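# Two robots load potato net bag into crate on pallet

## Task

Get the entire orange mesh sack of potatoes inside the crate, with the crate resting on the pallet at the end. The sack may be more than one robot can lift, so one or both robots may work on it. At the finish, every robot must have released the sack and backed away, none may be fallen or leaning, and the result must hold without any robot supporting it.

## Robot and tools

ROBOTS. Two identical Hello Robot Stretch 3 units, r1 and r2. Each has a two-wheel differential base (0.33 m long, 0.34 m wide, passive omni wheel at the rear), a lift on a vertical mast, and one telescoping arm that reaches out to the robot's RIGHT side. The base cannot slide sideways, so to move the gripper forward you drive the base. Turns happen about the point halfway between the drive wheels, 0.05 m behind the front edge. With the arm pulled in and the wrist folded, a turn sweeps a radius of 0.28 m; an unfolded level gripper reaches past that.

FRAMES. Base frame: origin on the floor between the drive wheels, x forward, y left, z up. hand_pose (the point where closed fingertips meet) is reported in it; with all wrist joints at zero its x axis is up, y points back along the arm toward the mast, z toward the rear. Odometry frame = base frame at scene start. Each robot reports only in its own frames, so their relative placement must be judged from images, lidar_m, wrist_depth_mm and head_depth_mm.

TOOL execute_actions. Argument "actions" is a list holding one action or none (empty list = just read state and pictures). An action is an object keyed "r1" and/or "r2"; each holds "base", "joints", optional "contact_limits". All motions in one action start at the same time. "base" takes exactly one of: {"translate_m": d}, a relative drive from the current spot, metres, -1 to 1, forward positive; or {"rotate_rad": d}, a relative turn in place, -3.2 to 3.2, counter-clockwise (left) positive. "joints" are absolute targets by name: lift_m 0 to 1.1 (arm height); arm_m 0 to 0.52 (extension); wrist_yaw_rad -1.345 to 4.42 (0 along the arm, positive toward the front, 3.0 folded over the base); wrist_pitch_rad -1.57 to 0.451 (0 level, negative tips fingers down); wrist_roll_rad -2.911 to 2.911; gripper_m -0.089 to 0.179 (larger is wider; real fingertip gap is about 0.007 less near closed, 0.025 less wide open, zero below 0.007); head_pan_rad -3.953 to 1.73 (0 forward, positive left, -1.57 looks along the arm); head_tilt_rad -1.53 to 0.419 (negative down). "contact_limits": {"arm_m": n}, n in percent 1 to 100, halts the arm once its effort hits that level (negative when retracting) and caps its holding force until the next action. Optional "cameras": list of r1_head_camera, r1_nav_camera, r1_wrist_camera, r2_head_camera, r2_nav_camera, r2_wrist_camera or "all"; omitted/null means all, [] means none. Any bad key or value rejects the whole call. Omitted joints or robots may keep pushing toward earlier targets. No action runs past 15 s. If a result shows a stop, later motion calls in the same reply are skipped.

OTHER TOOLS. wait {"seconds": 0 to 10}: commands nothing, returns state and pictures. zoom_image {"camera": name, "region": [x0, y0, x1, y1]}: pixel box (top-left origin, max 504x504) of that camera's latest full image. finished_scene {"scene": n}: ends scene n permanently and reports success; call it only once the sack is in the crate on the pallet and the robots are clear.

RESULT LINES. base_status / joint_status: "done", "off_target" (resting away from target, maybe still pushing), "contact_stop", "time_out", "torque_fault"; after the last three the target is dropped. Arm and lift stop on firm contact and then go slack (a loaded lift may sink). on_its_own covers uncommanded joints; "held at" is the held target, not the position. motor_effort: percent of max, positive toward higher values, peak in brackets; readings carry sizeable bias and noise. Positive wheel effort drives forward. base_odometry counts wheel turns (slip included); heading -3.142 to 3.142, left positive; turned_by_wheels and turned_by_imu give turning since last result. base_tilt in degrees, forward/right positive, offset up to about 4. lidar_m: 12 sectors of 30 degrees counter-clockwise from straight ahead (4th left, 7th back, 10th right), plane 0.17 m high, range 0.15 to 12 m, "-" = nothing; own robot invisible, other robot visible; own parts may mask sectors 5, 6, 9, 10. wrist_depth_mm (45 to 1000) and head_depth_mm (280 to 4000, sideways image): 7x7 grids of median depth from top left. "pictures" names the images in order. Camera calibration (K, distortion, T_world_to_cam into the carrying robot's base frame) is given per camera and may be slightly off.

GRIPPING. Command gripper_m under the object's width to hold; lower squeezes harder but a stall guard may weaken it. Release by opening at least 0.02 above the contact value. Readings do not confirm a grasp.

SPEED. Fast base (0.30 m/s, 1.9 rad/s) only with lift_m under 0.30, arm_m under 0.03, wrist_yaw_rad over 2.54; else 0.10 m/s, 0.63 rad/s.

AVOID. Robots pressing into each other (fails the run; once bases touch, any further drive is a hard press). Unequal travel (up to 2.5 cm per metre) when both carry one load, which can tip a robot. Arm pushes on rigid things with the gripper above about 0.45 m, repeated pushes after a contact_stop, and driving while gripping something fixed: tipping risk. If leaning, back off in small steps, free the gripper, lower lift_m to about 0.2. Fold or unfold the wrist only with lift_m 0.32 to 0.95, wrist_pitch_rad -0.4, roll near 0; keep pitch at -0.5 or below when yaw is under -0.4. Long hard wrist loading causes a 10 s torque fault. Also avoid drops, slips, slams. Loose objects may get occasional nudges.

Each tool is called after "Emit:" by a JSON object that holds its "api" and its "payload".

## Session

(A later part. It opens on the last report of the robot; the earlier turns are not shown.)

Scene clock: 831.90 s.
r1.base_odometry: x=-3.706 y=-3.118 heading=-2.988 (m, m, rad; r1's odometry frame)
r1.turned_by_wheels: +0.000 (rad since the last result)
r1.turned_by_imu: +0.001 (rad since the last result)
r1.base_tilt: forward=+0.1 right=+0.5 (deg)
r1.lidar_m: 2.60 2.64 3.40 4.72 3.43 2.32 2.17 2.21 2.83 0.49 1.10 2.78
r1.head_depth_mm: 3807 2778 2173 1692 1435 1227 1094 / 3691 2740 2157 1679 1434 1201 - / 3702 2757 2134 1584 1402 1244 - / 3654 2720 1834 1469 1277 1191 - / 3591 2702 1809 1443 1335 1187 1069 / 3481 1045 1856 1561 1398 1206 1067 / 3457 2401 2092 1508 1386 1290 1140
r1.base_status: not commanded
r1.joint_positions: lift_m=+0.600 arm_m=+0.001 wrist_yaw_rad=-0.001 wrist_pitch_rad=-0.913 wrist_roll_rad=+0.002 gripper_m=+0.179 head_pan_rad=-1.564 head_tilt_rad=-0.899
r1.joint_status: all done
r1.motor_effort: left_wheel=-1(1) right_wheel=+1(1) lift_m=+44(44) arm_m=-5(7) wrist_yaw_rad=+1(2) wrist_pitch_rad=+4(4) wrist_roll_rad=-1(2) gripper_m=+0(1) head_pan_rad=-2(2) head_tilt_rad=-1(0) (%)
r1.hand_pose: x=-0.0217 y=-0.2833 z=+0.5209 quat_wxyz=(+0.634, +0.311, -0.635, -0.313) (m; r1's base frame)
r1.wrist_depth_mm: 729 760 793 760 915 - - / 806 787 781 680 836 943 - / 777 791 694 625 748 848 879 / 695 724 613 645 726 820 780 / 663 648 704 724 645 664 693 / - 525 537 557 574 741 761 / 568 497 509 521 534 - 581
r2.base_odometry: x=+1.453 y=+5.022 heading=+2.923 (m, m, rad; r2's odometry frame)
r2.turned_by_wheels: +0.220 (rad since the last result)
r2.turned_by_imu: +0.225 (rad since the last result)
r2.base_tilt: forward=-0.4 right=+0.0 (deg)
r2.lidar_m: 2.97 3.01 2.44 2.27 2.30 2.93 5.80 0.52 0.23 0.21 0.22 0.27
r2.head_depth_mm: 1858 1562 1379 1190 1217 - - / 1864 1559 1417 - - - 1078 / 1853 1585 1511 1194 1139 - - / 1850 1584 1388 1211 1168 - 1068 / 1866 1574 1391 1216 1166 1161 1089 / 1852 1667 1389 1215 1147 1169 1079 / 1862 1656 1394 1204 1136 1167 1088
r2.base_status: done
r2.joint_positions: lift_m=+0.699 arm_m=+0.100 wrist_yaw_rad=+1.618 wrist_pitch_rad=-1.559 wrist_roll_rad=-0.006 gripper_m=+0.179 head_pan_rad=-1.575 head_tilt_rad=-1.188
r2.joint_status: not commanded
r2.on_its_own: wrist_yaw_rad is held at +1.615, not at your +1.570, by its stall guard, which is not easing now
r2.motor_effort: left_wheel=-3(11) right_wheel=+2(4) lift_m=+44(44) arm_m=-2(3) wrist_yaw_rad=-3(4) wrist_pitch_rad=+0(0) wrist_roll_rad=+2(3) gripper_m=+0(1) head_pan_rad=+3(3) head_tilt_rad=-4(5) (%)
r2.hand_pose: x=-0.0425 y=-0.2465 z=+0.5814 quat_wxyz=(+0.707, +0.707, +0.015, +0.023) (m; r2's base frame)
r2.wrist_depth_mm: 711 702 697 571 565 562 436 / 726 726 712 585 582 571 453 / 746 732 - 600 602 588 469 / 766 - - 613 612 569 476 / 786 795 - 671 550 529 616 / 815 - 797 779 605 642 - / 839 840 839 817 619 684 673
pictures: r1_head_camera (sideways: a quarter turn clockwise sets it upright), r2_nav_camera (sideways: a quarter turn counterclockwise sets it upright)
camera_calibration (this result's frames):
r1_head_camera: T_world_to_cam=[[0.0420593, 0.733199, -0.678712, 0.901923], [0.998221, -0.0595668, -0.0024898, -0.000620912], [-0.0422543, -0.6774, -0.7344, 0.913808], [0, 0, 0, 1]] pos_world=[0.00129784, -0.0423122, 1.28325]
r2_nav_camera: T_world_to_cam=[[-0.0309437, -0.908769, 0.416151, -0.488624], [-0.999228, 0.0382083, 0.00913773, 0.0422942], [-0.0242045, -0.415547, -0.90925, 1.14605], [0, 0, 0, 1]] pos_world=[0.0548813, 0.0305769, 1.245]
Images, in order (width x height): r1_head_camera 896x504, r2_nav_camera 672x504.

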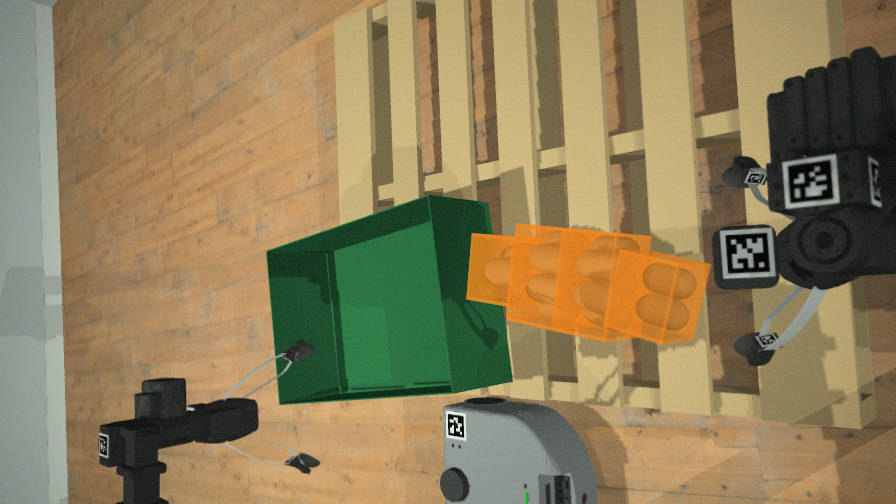

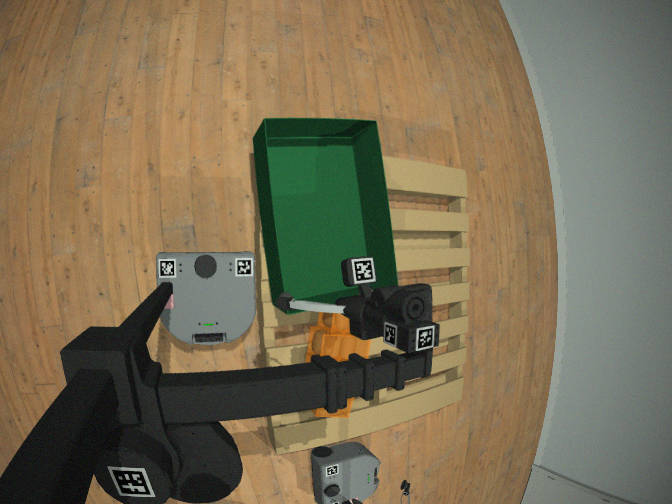

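Emit:
{"api": "execute_actions", "payload": {"actions": [{"r1":{"joints":{"wrist_yaw_rad":-0.17,"lift_m":0.28},"base":{"translate_m":0.09}},"r2":{"base":{"translate_m":-0.2},"joints":{"wrist_yaw_rad":1.57}}}], "cameras": ["r1_head_camera","r1_wrist_camera","r2_wrist_camera"]}}

Scene clock: 841.50 s.
r1.base_odometry: x=-3.795 y=-3.131 heading=-2.988 (m, m, rad; r1's odometry frame)
r1.turned_by_wheels: +0.000 (rad since the last result)
r1.turned_by_imu: +0.001 (rad since the last result)
r1.base_tilt: forward=+0.1 right=+0.2 (deg)
r1.lidar_m: 2.51 2.55 3.30 4.72 3.57 2.43 2.26 2.30 0.61 0.49 0.88 2.68
r1.head_depth_mm: 3773 2810 2158 1690 1437 1223 1100 / 3726 2734 2145 1680 1403 1218 1096 / 3683 2742 2087 1476 1363 1238 1074 / 3612 2726 1824 1455 1291 1177 1063 / 3582 2716 1776 1482 1387 1184 1067 / 3525 762 1993 1745 1318 1258 1135 / 3482 2691 2097 1741 1286 1247 1135
r1.base_status: done
r1.joint_positions: lift_m=+0.280 arm_m=+0.001 wrist_yaw_rad=-0.167 wrist_pitch_rad=-0.913 wrist_roll_rad=+0.002 gripper_m=+0.179 head_pan_rad=-1.564 head_tilt_rad=-0.899
r1.joint_status: all done
r1.motor_effort: left_wheel=-1(4) right_wheel=+1(6) lift_m=+25(36) arm_m=-6(5) wrist_yaw_rad=-3(3) wrist_pitch_rad=+4(4) wrist_roll_rad=-2(1) gripper_m=+0(0) head_pan_rad=-3(3) head_tilt_rad=+0(1) (%)
r1.hand_pose: x=-0.0445 y=-0.2813 z=+0.2015 quat_wxyz=(+0.606, +0.257, -0.659, -0.364) (m; r1's base frame)
r1.wrist_depth_mm: 403 334 338 300 596 467 507 / 427 312 332 341 359 383 400 / 387 324 437 459 487 458 524 / 246 254 265 276 291 303 319 / - 234 244 253 265 275 290 / - 219 227 234 244 258 265 / 205 212 306 321 336 - 372
r2.base_odometry: x=+1.648 y=+4.979 heading=+2.923 (m, m, rad; r2's odometry frame)
r2.turned_by_wheels: +0.000 (rad since the last result)
r2.turned_by_imu: +0.000 (rad since the last result)
r2.base_tilt: forward=-0.3 right=-0.1 (deg)
r2.lidar_m: 0.63 3.21 2.42 2.25 2.28 2.89 5.60 0.88 0.38 0.24 0.24 0.30
r2.head_depth_mm: 1856 1623 1354 1256 1179 - - / 1845 1569 1400 - - - 1075 / 1847 1567 1470 1146 1160 - - / 1854 1581 1406 1231 1180 - 1062 / 1841 1587 1390 1233 1158 1166 1093 / 1843 1665 1388 1221 1146 1167 1086 / 1857 1657 1414 1209 1146 1173 1083
r2.base_status: done
r2.joint_positions: lift_m=+0.699 arm_m=+0.100 wrist_yaw_rad=+1.574 wrist_pitch_rad=-1.559 wrist_roll_rad=-0.006 gripper_m=+0.179 head_pan_rad=-1.575 head_tilt_rad=-1.188
r2.joint_status: all done
r2.motor_effort: left_wheel=-4(12) right_wheel=+2(3) lift_m=+44(44) arm_m=-3(2) wrist_yaw_rad=-4(2) wrist_pitch_rad=+0(0) wrist_roll_rad=+3(3) gripper_m=+0(0) head_pan_rad=+3(3) head_tilt_rad=-4(5) (%)
r2.hand_pose: x=-0.0425 y=-0.2455 z=+0.5814 quat_wxyz=(+0.707, +0.707, -0.001, +0.007) (m; r2's base frame)
r2.wrist_depth_mm: 705 695 689 572 564 560 460 / 727 713 721 596 574 584 575 / 739 738 723 607 595 593 624 / 763 - - 732 562 613 614 / 798 785 - 740 587 616 713 / 811 - 786 792 608 641 - / 838 849 821 813 676 677 667
pictures: r1_head_camera (sideways: a quarter turn clockwise sets it upright), r1_wrist_camera, r2_wrist_camera
camera_calibration (this result's frames):
r1_head_camera: T_world_to_cam=[[0.0420594, 0.733199, -0.678712, 0.901923], [0.998221, -0.0595669, -0.00248981, -0.000620892], [-0.0422543, -0.6774, -0.7344, 0.913808], [0, 0, 0, 1]] pos_world=[0.00129783, -0.0423122, 1.28325]
r1_wrist_camera: T_world_to_cam=[[-0.987953, 0.0870583, 0.127947, -0.0612783], [0.015994, 0.879774, -0.475123, 0.385761], [-0.153928, -0.467353, -0.870568, 0.198478], [0, 0, 0, 1]] pos_world=[-0.0361587, -0.241289, 0.363913]
r2_wrist_camera: T_world_to_cam=[[-0.0849049, -0.996297, -0.0135215, -0.228692], [-0.980849, 0.0811856, 0.177043, -0.094653], [-0.175289, 0.0282943, -0.98411, 0.738329], [0, 0, 0, 1]] pos_world=[0.0171639, -0.241052, 0.740263]
Images, in order (width x height): r1_head_camera 896x504, r1_wrist_camera 644x364, r2_wrist_camera 644x364.

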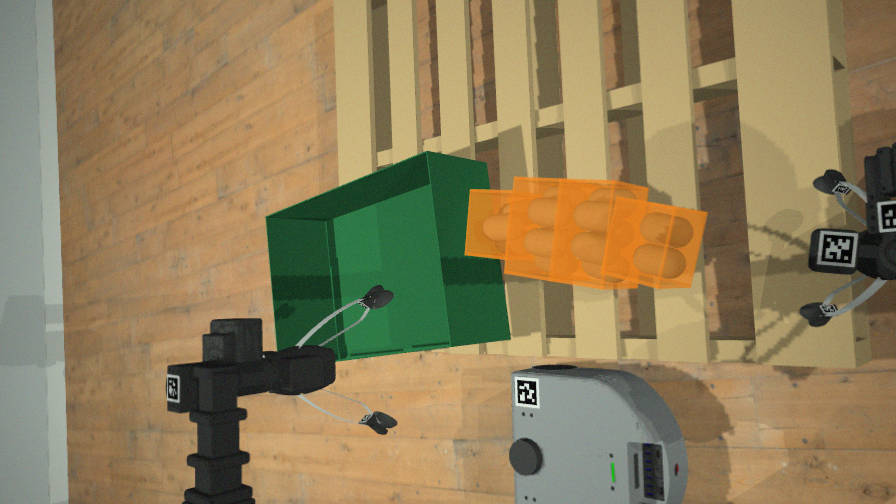

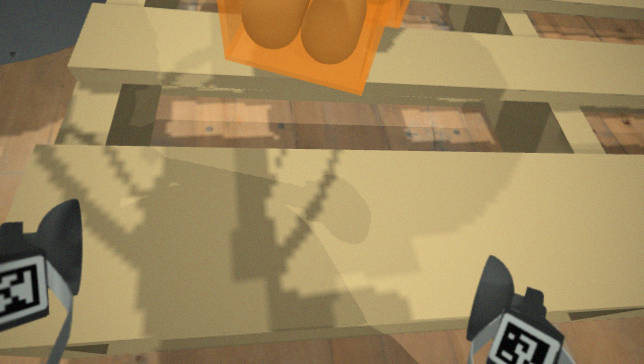

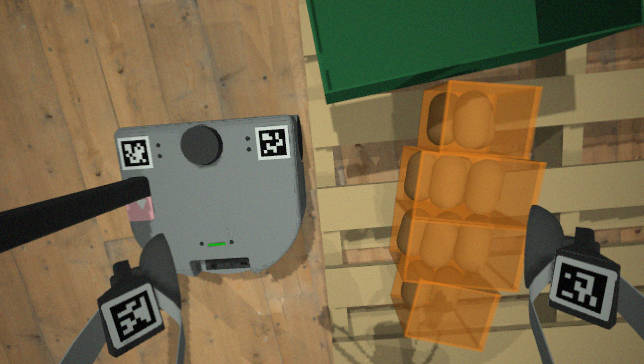

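Emit:
{"api": "execute_actions", "payload": {"actions": [{"r1":{"joints":{"arm_m":0.1}},"r2":{"base":{"translate_m":-0.03},"joints":{"arm_m":0.335,"lift_m":0.42}}}], "cameras": ["r1_head_camera","r1_wrist_camera","r2_wrist_camera"]}}

Scene clock: 851.23 s.
r1.base_odometry: x=-3.795 y=-3.131 heading=-2.988 (m, m, rad; r1's odometry frame)
r1.turned_by_wheels: +0.000 (rad since the last result)
r1.turned_by_imu: +0.001 (rad since the last result)
r1.base_tilt: forward=+0.1 right=+0.4 (deg)
r1.lidar_m: 2.51 2.54 3.27 4.72 3.55 2.42 2.26 2.30 0.61 0.49 0.86 2.69
r1.head_depth_mm: 3802 2786 2152 1678 1440 1220 1094 / 3778 2716 2166 1679 1403 1219 1095 / 3698 2749 2072 1364 1364 1239 1080 / 3608 2723 1821 1347 1282 1181 1089 / 3533 2694 1799 1403 1389 1189 1065 / 3499 2694 2124 1662 1317 1266 1135 / 3501 2671 2111 1620 1290 1220 1137
r1.base_status: not commanded
r1.joint_positions: lift_m=+0.280 arm_m=+0.100 wrist_yaw_rad=-0.168 wrist_pitch_rad=-0.913 wrist_roll_rad=+0.002 gripper_m=+0.179 head_pan_rad=-1.564 head_tilt_rad=-0.899
r1.joint_status: all done
r1.motor_effort: left_wheel=-1(1) right_wheel=+1(1) lift_m=+25(25) arm_m=+5(7) wrist_yaw_rad=-2(3) wrist_pitch_rad=+4(4) wrist_roll_rad=-1(1) gripper_m=+0(0) head_pan_rad=-2(3) head_tilt_rad=+0(0) (%)
r1.hand_pose: x=-0.0446 y=-0.3802 z=+0.2015 quat_wxyz=(+0.606, +0.257, -0.659, -0.365) (m; r1's base frame)
r1.wrist_depth_mm: 350 346 354 303 311 423 452 / 337 302 304 253 529 436 593 / 270 275 284 257 314 333 353 / 260 298 391 407 423 413 339 / 254 351 374 386 403 413 328 / - 218 225 234 245 258 265 / 199 205 212 219 226 - 246
r2.base_odometry: x=+1.677 y=+4.973 heading=+2.923 (m, m, rad; r2's odometry frame)
r2.turned_by_wheels: +0.000 (rad since the last result)
r2.turned_by_imu: +0.001 (rad since the last result)
r2.base_tilt: forward=-0.2 right=-0.1 (deg)
r2.lidar_m: 0.64 3.25 2.42 2.25 2.28 2.89 5.56 0.85 0.39 0.38 0.25 0.31
r2.head_depth_mm: 1850 1658 1389 1232 1215 1181 - / 1844 1513 1393 1280 1187 1186 - / 1849 1556 1380 1194 1148 - - / 1850 1585 1505 1182 1234 - 1064 / 1839 1591 1414 1219 1161 1173 1088 / 1841 1583 1392 1220 1149 1171 1089 / 1861 1667 1392 1218 1144 1163 1084
r2.base_status: done
r2.joint_positions: lift_m=+0.421 arm_m=+0.335 wrist_yaw_rad=+1.572 wrist_pitch_rad=-1.559 wrist_roll_rad=-0.005 gripper_m=+0.179 head_pan_rad=-1.575 head_tilt_rad=-1.188
r2.joint_status: all done
r2.motor_effort: left_wheel=-3(11) right_wheel=+2(3) lift_m=+11(39) arm_m=+4(2) wrist_yaw_rad=-2(4) wrist_pitch_rad=+0(0) wrist_roll_rad=+2(3) gripper_m=+0(0) head_pan_rad=+1(2) head_tilt_rad=-5(4) (%)
r2.hand_pose: x=-0.0425 y=-0.4800 z=+0.3030 quat_wxyz=(+0.707, +0.707, -0.002, +0.006) (m; r2's base frame)
r2.wrist_depth_mm: 214 235 274 291 419 312 310 / 449 331 326 225 319 317 317 / 464 340 336 239 445 364 438 / - 379 467 260 459 349 339 / - 360 355 247 346 347 341 / - - 362 270 469 425 - / - 399 383 261 373 372 365
pictures: r1_head_camera (sideways: a quarter turn clockwise sets it upright), r1_wrist_camera, r2_wrist_camera
camera_calibration (this result's frames):
r1_head_camera: T_world_to_cam=[[0.0420595, 0.733199, -0.678712, 0.901923], [0.998221, -0.0595672, -0.00248981, -0.000620897], [-0.0422545, -0.6774, -0.7344, 0.913808], [0, 0, 0, 1]] pos_world=[0.00129782, -0.0423122, 1.28325]
r1_wrist_camera: T_world_to_cam=[[-0.987884, 0.0878259, 0.12795, -0.0524846], [0.0166679, 0.879738, -0.475167, 0.472755], [-0.154295, -0.467277, -0.870543, 0.152278], [0, 0, 0, 1]] pos_world=[-0.0362328, -0.340134, 0.363918]
r2_wrist_camera: T_world_to_cam=[[-0.0868492, -0.99613, -0.013527, -0.466051], [-0.980689, 0.0830988, 0.177043, -0.0254006], [-0.175233, 0.0286418, -0.98411, 0.471132], [0, 0, 0, 1]] pos_world=[0.0171719, -0.47563, 0.461839]
Images, in order (width x height): r1_head_camera 896x504, r1_wrist_camera 644x364, r2_wrist_camera 644x364.

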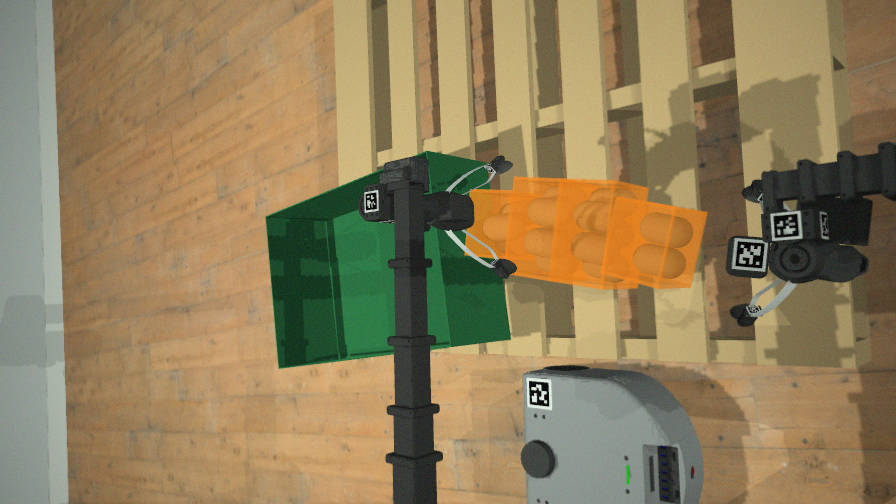

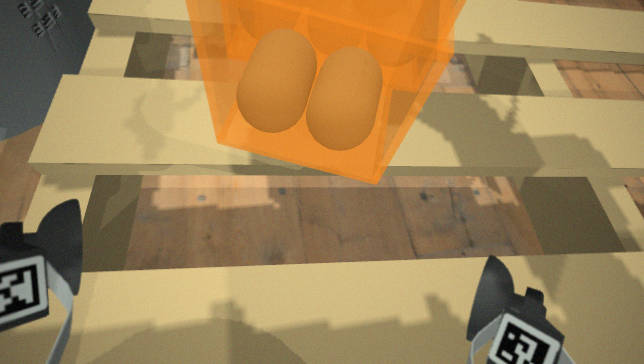

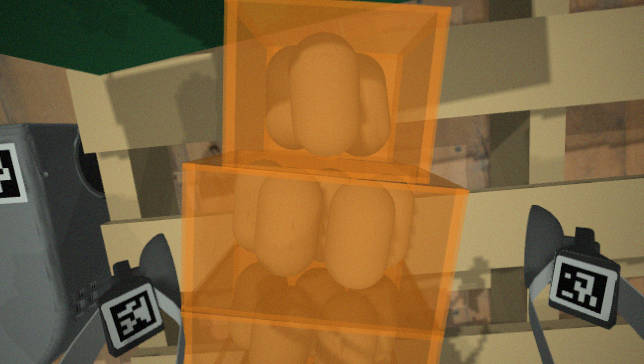

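Emit:
{"api": "execute_actions", "payload": {"actions": [{"r1":{"joints":{"arm_m":0.21,"lift_m":0.265},"contact_limits":{"arm_m":20}}}], "cameras": ["r1_head_camera","r1_wrist_camera"]}}

Scene clock: 856.50 s.
r1.base_odometry: x=-3.795 y=-3.131 heading=-2.989 (m, m, rad; r1's odometry frame)
r1.turned_by_wheels: +0.000 (rad since the last result)
r1.turned_by_imu: +0.000 (rad since the last result)
r1.base_tilt: forward=+0.2 right=+0.5 (deg)
r1.lidar_m: 2.51 2.55 3.28 4.72 3.58 2.42 2.26 2.30 0.61 0.49 0.86 2.69
r1.head_depth_mm: 3819 2769 2171 1679 1439 1227 1097 / 3735 2750 2159 1673 1400 1219 1090 / 3673 2738 2098 1402 1366 1237 1087 / 3581 2694 1816 1350 1281 1177 1086 / 3499 2726 1812 1400 1392 1187 1066 / 3534 2687 2113 1656 1327 1256 1142 / 3467 2661 2093 1609 1285 1215 1135
r1.base_status: not commanded
r1.joint_positions: lift_m=+0.265 arm_m=+0.209 wrist_yaw_rad=-0.177 wrist_pitch_rad=-0.920 wrist_roll_rad=+0.002 gripper_m=+0.179 head_pan_rad=-1.564 head_tilt_rad=-0.899
r1.joint_status: all done
r1.motor_effort: left_wheel=-2(1) right_wheel=+3(3) lift_m=+24(25) arm_m=+7(7) wrist_yaw_rad=+6(7) wrist_pitch_rad=+5(6) wrist_roll_rad=-1(1) gripper_m=+0(0) head_pan_rad=-3(2) head_tilt_rad=+0(0) (%)
r1.contact_limits: arm_m 20 (drawing in: default 27, maximum 45; extending or still: default 38, maximum 61)
r1.hand_pose: x=-0.0455 y=-0.4884 z=+0.1856 quat_wxyz=(+0.603, +0.256, -0.659, -0.369) (m; r1's base frame)
r1.wrist_depth_mm: 305 306 317 191 197 436 586 / 278 286 237 228 206 343 366 / 270 366 410 234 243 427 360 / 230 235 233 191 257 280 297 / - 218 188 180 240 257 268 / - 203 213 220 234 245 305 / 219 297 308 319 333 - 330
r2.base_odometry: x=+1.677 y=+4.973 heading=+2.923 (m, m, rad; r2's odometry frame)
r2.turned_by_wheels: +0.000 (rad since the last result)
r2.turned_by_imu: +0.001 (rad since the last result)
r2.base_tilt: forward=-0.2 right=+0.0 (deg)
r2.lidar_m: 0.64 3.25 2.42 2.25 2.28 2.89 5.56 0.85 0.39 0.38 0.25 0.31
r2.head_depth_mm: 1841 1657 1384 1226 1218 1180 - / 1855 1532 1395 1266 1169 1190 - / 1856 1569 1358 1188 1148 - - / 1838 1585 1500 1184 1231 - 1064 / 1823 1577 1409 1212 1164 1169 1086 / 1847 1587 1383 1217 1153 1171 1086 / 1850 1650 1394 1222 1145 1170 1083
r2.base_status: not commanded
r2.joint_positions: lift_m=+0.421 arm_m=+0.335 wrist_yaw_rad=+1.572 wrist_pitch_rad=-1.559 wrist_roll_rad=-0.005 gripper_m=+0.179 head_pan_rad=-1.575 head_tilt_rad=-1.188
r2.joint_status: not commanded
r2.motor_effort: left_wheel=-3(3) right_wheel=+2(2) lift_m=+10(11) arm_m=+4(4) wrist_yaw_rad=-2(2) wrist_pitch_rad=+0(0) wrist_roll_rad=+2(2) gripper_m=+0(1) head_pan_rad=+1(2) head_tilt_rad=-5(5) (%)
r2.hand_pose: x=-0.0425 y=-0.4800 z=+0.3030 quat_wxyz=(+0.707, +0.707, -0.002, +0.006) (m; r2's base frame)
r2.wrist_depth_mm: 213 234 273 293 421 311 309 / 449 328 327 227 319 317 315 / 462 337 335 239 443 363 441 / - 376 463 259 456 351 337 / - 363 355 247 345 348 341 / - - 363 271 467 424 - / - 403 379 261 373 369 366
pictures: r1_head_camera (sideways: a quarter turn clockwise sets it upright), r1_wrist_camera
camera_calibration (this result's frames):
r1_head_camera: T_world_to_cam=[[0.0420596, 0.733199, -0.678712, 0.901923], [0.998221, -0.0595673, -0.00248981, -0.000620891], [-0.0422546, -0.6774, -0.7344, 0.913808], [0, 0, 0, 1]] pos_world=[0.00129782, -0.0423122, 1.28325]
r1_wrist_camera: T_world_to_cam=[[-0.987254, 0.0954016, 0.127392, -0.0379913], [0.0247689, 0.882775, -0.469143, 0.561123], [-0.157215, -0.460008, -0.873886, 0.091743], [0, 0, 0, 1]] pos_world=[-0.0369821, -0.449519, 0.34826]
Images, in order (width x height): r1_head_camera 896x504, r1_wrist_camera 644x364.

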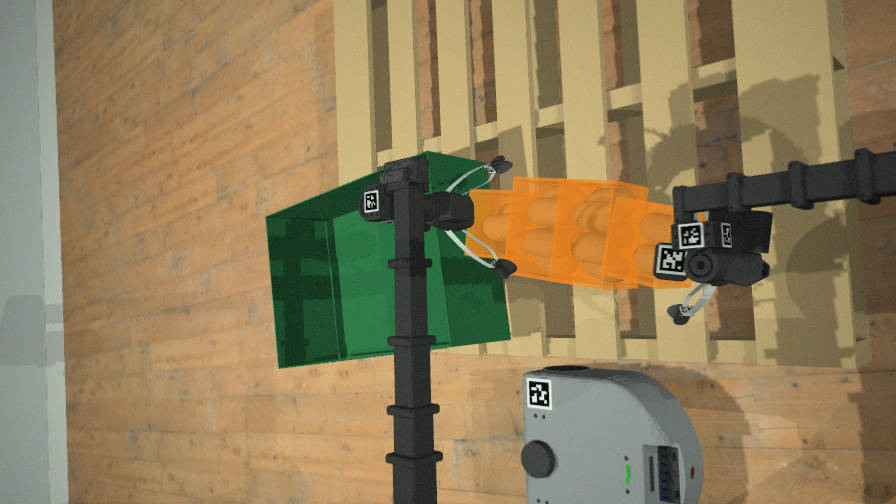

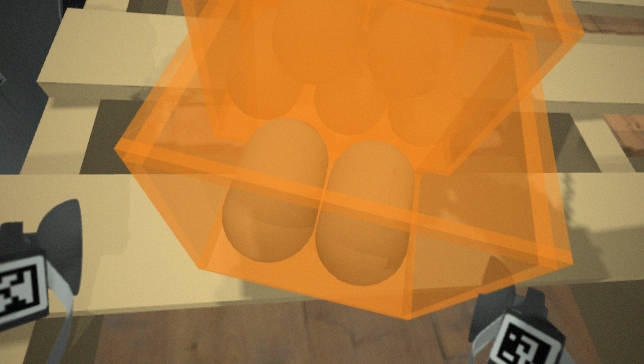

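Emit:
{"api": "execute_actions", "payload": {"actions": [{"r1":{"joints":{"arm_m":0.18},"base":{"translate_m":-0.025}}}], "cameras": []}}

Emit:
{"api": "execute_actions", "payload": {"actions": [{"r1":{"joints":{"arm_m":0.26,"wrist_yaw_rad":-0.17},"contact_limits":{"arm_m":20}}}], "cameras": ["r1_head_camera","r1_wrist_camera"]}}

Scene clock: 861.10 s.
r1.base_odometry: x=-3.770 y=-3.128 heading=-2.989 (m, m, rad; r1's odometry frame)
r1.turned_by_wheels: +0.000 (rad since the last result)
r1.turned_by_imu: +0.000 (rad since the last result)
r1.base_tilt: forward=+0.0 right=+0.4 (deg)
r1.lidar_m: 2.53 2.57 3.32 4.73 3.52 2.39 2.24 2.28 2.91 0.49 0.87 2.70
r1.head_depth_mm: 3791 2767 2159 1669 1442 1223 1095 / 3735 2769 2163 1682 1408 1217 1095 / 3670 2743 2142 1472 1430 1241 1081 / 3670 2730 1807 1334 1254 1178 1068 / 3544 2716 1799 1404 1400 1206 1066 / 3540 2712 2030 1664 1319 1245 1103 / 3517 2655 2094 1653 1290 1219 1138
r1.base_status: done
r1.joint_positions: lift_m=+0.265 arm_m=+0.180 wrist_yaw_rad=-0.172 wrist_pitch_rad=-0.914 wrist_roll_rad=+0.002 gripper_m=+0.179 head_pan_rad=-1.564 head_tilt_rad=-0.899
r1.joint_status: all done
r1.motor_effort: left_wheel=+0(9) right_wheel=+1(4) lift_m=+25(25) arm_m=-5(3) wrist_yaw_rad=+2(7) wrist_pitch_rad=+4(6) wrist_roll_rad=-1(1) gripper_m=+0(0) head_pan_rad=-3(3) head_tilt_rad=+0(0) (%)
r1.hand_pose: x=-0.0451 y=-0.4606 z=+0.1864 quat_wxyz=(+0.605, +0.256, -0.659, -0.366) (m; r1's base frame)
r1.wrist_depth_mm: 299 311 237 212 304 392 480 / 286 305 249 249 250 358 378 / 273 377 201 213 451 397 502 / 229 235 190 193 269 282 298 / - 219 226 227 250 263 275 / - 313 329 343 361 373 304 / 266 300 310 320 329 - 304
r2.base_odometry: x=+1.677 y=+4.973 heading=+2.923 (m, m, rad; r2's odometry frame)
r2.turned_by_wheels: +0.000 (rad since the last result)
r2.turned_by_imu: +0.001 (rad since the last result)
r2.base_tilt: forward=-0.3 right=+0.0 (deg)
r2.lidar_m: 0.64 3.25 2.41 2.25 2.28 2.89 5.58 0.86 0.39 0.38 0.25 0.31
r2.head_depth_mm: 1832 1663 1397 1239 1219 1173 - / 1847 1526 1389 1278 1191 1196 - / 1852 1565 1369 1189 1151 - - / 1841 1575 1501 1182 1233 - 1067 / 1851 1580 1400 1217 1158 1168 1090 / 1865 1586 1389 1211 1149 1165 1084 / 1843 1657 1394 1224 1145 1169 1085
r2.base_status: not commanded
r2.joint_positions: lift_m=+0.421 arm_m=+0.335 wrist_yaw_rad=+1.572 wrist_pitch_rad=-1.559 wrist_roll_rad=-0.005 gripper_m=+0.179 head_pan_rad=-1.575 head_tilt_rad=-1.188
r2.joint_status: not commanded
r2.motor_effort: left_wheel=-3(3) right_wheel=+2(2) lift_m=+11(11) arm_m=+4(4) wrist_yaw_rad=-3(2) wrist_pitch_rad=+0(1) wrist_roll_rad=+2(2) gripper_m=+0(0) head_pan_rad=+3(2) head_tilt_rad=-5(5) (%)
r2.hand_pose: x=-0.0425 y=-0.4800 z=+0.3030 quat_wxyz=(+0.707, +0.707, -0.002, +0.006) (m; r2's base frame)
r2.wrist_depth_mm: 213 235 275 292 420 313 309 / 449 331 325 226 319 316 316 / 464 339 334 239 446 363 439 / - 376 469 260 463 349 337 / - 360 353 247 343 346 343 / - - 363 270 469 427 - / - 401 384 260 373 371 365
pictures: none
No camera images: the call's "cameras" was empty. Leave "cameras" out to get every camera's image.

Scene clock: 862.90 s.
r1.base_odometry: x=-3.770 y=-3.128 heading=-2.989 (m, m, rad; r1's odometry frame)
r1.turned_by_wheels: +0.000 (rad since the last result)
r1.turned_by_imu: +0.000 (rad since the last result)
r1.base_tilt: forward=+0.1 right=+0.4 (deg)
r1.lidar_m: 2.53 2.58 3.30 4.72 3.52 2.38 2.24 2.27 0.99 0.50 0.87 2.72
r1.head_depth_mm: 3812 2796 2155 1691 1437 1216 1097 / 3763 2756 2163 1679 1409 1219 1089 / 3652 2751 2150 1473 1390 1242 1070 / 3671 2733 1811 1327 1264 1171 1083 / 3533 2709 1803 1407 1391 1189 1064 / 3525 2657 2055 1656 1319 1250 1102 / 3479 2698 2116 1648 1287 1225 1137
r1.base_status: not commanded
r1.joint_positions: lift_m=+0.265 arm_m=+0.259 wrist_yaw_rad=-0.170 wrist_pitch_rad=-0.941 wrist_roll_rad=+0.003 gripper_m=+0.179 head_pan_rad=-1.564 head_tilt_rad=-0.899
r1.joint_status: all done
r1.motor_effort: left_wheel=+0(2) right_wheel=+0(4) lift_m=+24(25) arm_m=+9(10) wrist_yaw_rad=-1(4) wrist_pitch_rad=+11(12) wrist_roll_rad=-2(2) gripper_m=+0(1) head_pan_rad=-3(2) head_tilt_rad=+0(1) (%)
r1.contact_limits: arm_m 20 (drawing in: default 27, maximum 45; extending or still: default 38, maximum 61)
r1.hand_pose: x=-0.0439 y=-0.5337 z=+0.1828 quat_wxyz=(+0.600, +0.265, -0.656, -0.374) (m; r1's base frame)
r1.wrist_depth_mm: 310 384 294 178 182 401 422 / 260 271 203 176 169 328 350 / 250 258 219 208 209 311 325 / 263 352 178 219 378 400 320 / - 212 164 169 240 251 263 / - 196 158 157 224 237 241 / 185 188 193 159 208 - 229
r2.base_odometry: x=+1.677 y=+4.973 heading=+2.923 (m, m, rad; r2's odometry frame)
r2.turned_by_wheels: +0.000 (rad since the last result)
r2.turned_by_imu: +0.000 (rad since the last result)
r2.base_tilt: forward=-0.3 right=-0.1 (deg)
r2.lidar_m: 0.64 3.25 2.42 2.24 2.28 2.89 5.56 0.86 0.38 0.38 0.25 0.31
r2.head_depth_mm: 1852 1655 1381 1192 1217 1180 - / 1846 1522 1396 1247 1191 1192 - / 1856 1566 1368 1232 1145 - - / 1856 1594 1511 1169 1240 - 1068 / 1841 1584 1414 1218 1159 1174 1091 / 1861 1590 1394 1216 1145 1166 1087 / 1847 1661 1395 1215 1149 1163 1083
r2.base_status: not commanded
r2.joint_positions: lift_m=+0.421 arm_m=+0.335 wrist_yaw_rad=+1.572 wrist_pitch_rad=-1.559 wrist_roll_rad=-0.005 gripper_m=+0.179 head_pan_rad=-1.575 head_tilt_rad=-1.188
r2.joint_status: not commanded
r2.motor_effort: left_wheel=-3(3) right_wheel=+2(2) lift_m=+10(11) arm_m=+4(4) wrist_yaw_rad=-3(2) wrist_pitch_rad=-1(0) wrist_roll_rad=+2(2) gripper_m=+0(0) head_pan_rad=+3(3) head_tilt_rad=-5(5) (%)
r2.hand_pose: x=-0.0425 y=-0.4800 z=+0.3030 quat_wxyz=(+0.707, +0.707, -0.002, +0.006) (m; r2's base frame)
r2.wrist_depth_mm: 213 235 274 266 420 313 308 / 450 329 327 227 318 317 315 / 457 339 335 273 448 364 441 / - 374 466 245 343 349 339 / - 362 357 246 347 345 341 / - - 363 269 469 424 - / - 404 385 259 371 371 366
pictures: r1_head_camera (sideways: a quarter turn clockwise sets it upright), r1_wrist_camera
camera_calibration (this result's frames):
r1_head_camera: T_world_to_cam=[[0.0420596, 0.733199, -0.678712, 0.901923], [0.998221, -0.0595673, -0.00248981, -0.000620897], [-0.0422546, -0.6774, -0.7344, 0.913808], [0, 0, 0, 1]] pos_world=[0.00129782, -0.0423122, 1.28325]
r1_wrist_camera: T_world_to_cam=[[-0.988316, 0.0872487, 0.124975, -0.0356099], [0.0218048, 0.892453, -0.450612, 0.601451], [-0.15085, -0.442623, -0.883929, 0.0800504], [0, 0, 0, 1]] pos_world=[-0.0362328, -0.498228, 0.346231]
Images, in order (width x height): r1_head_camera 896x504, r1_wrist_camera 644x364.

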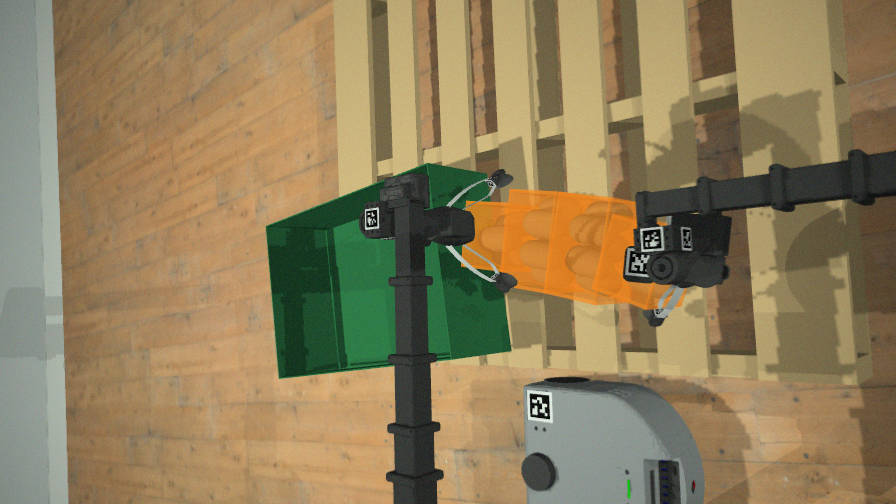

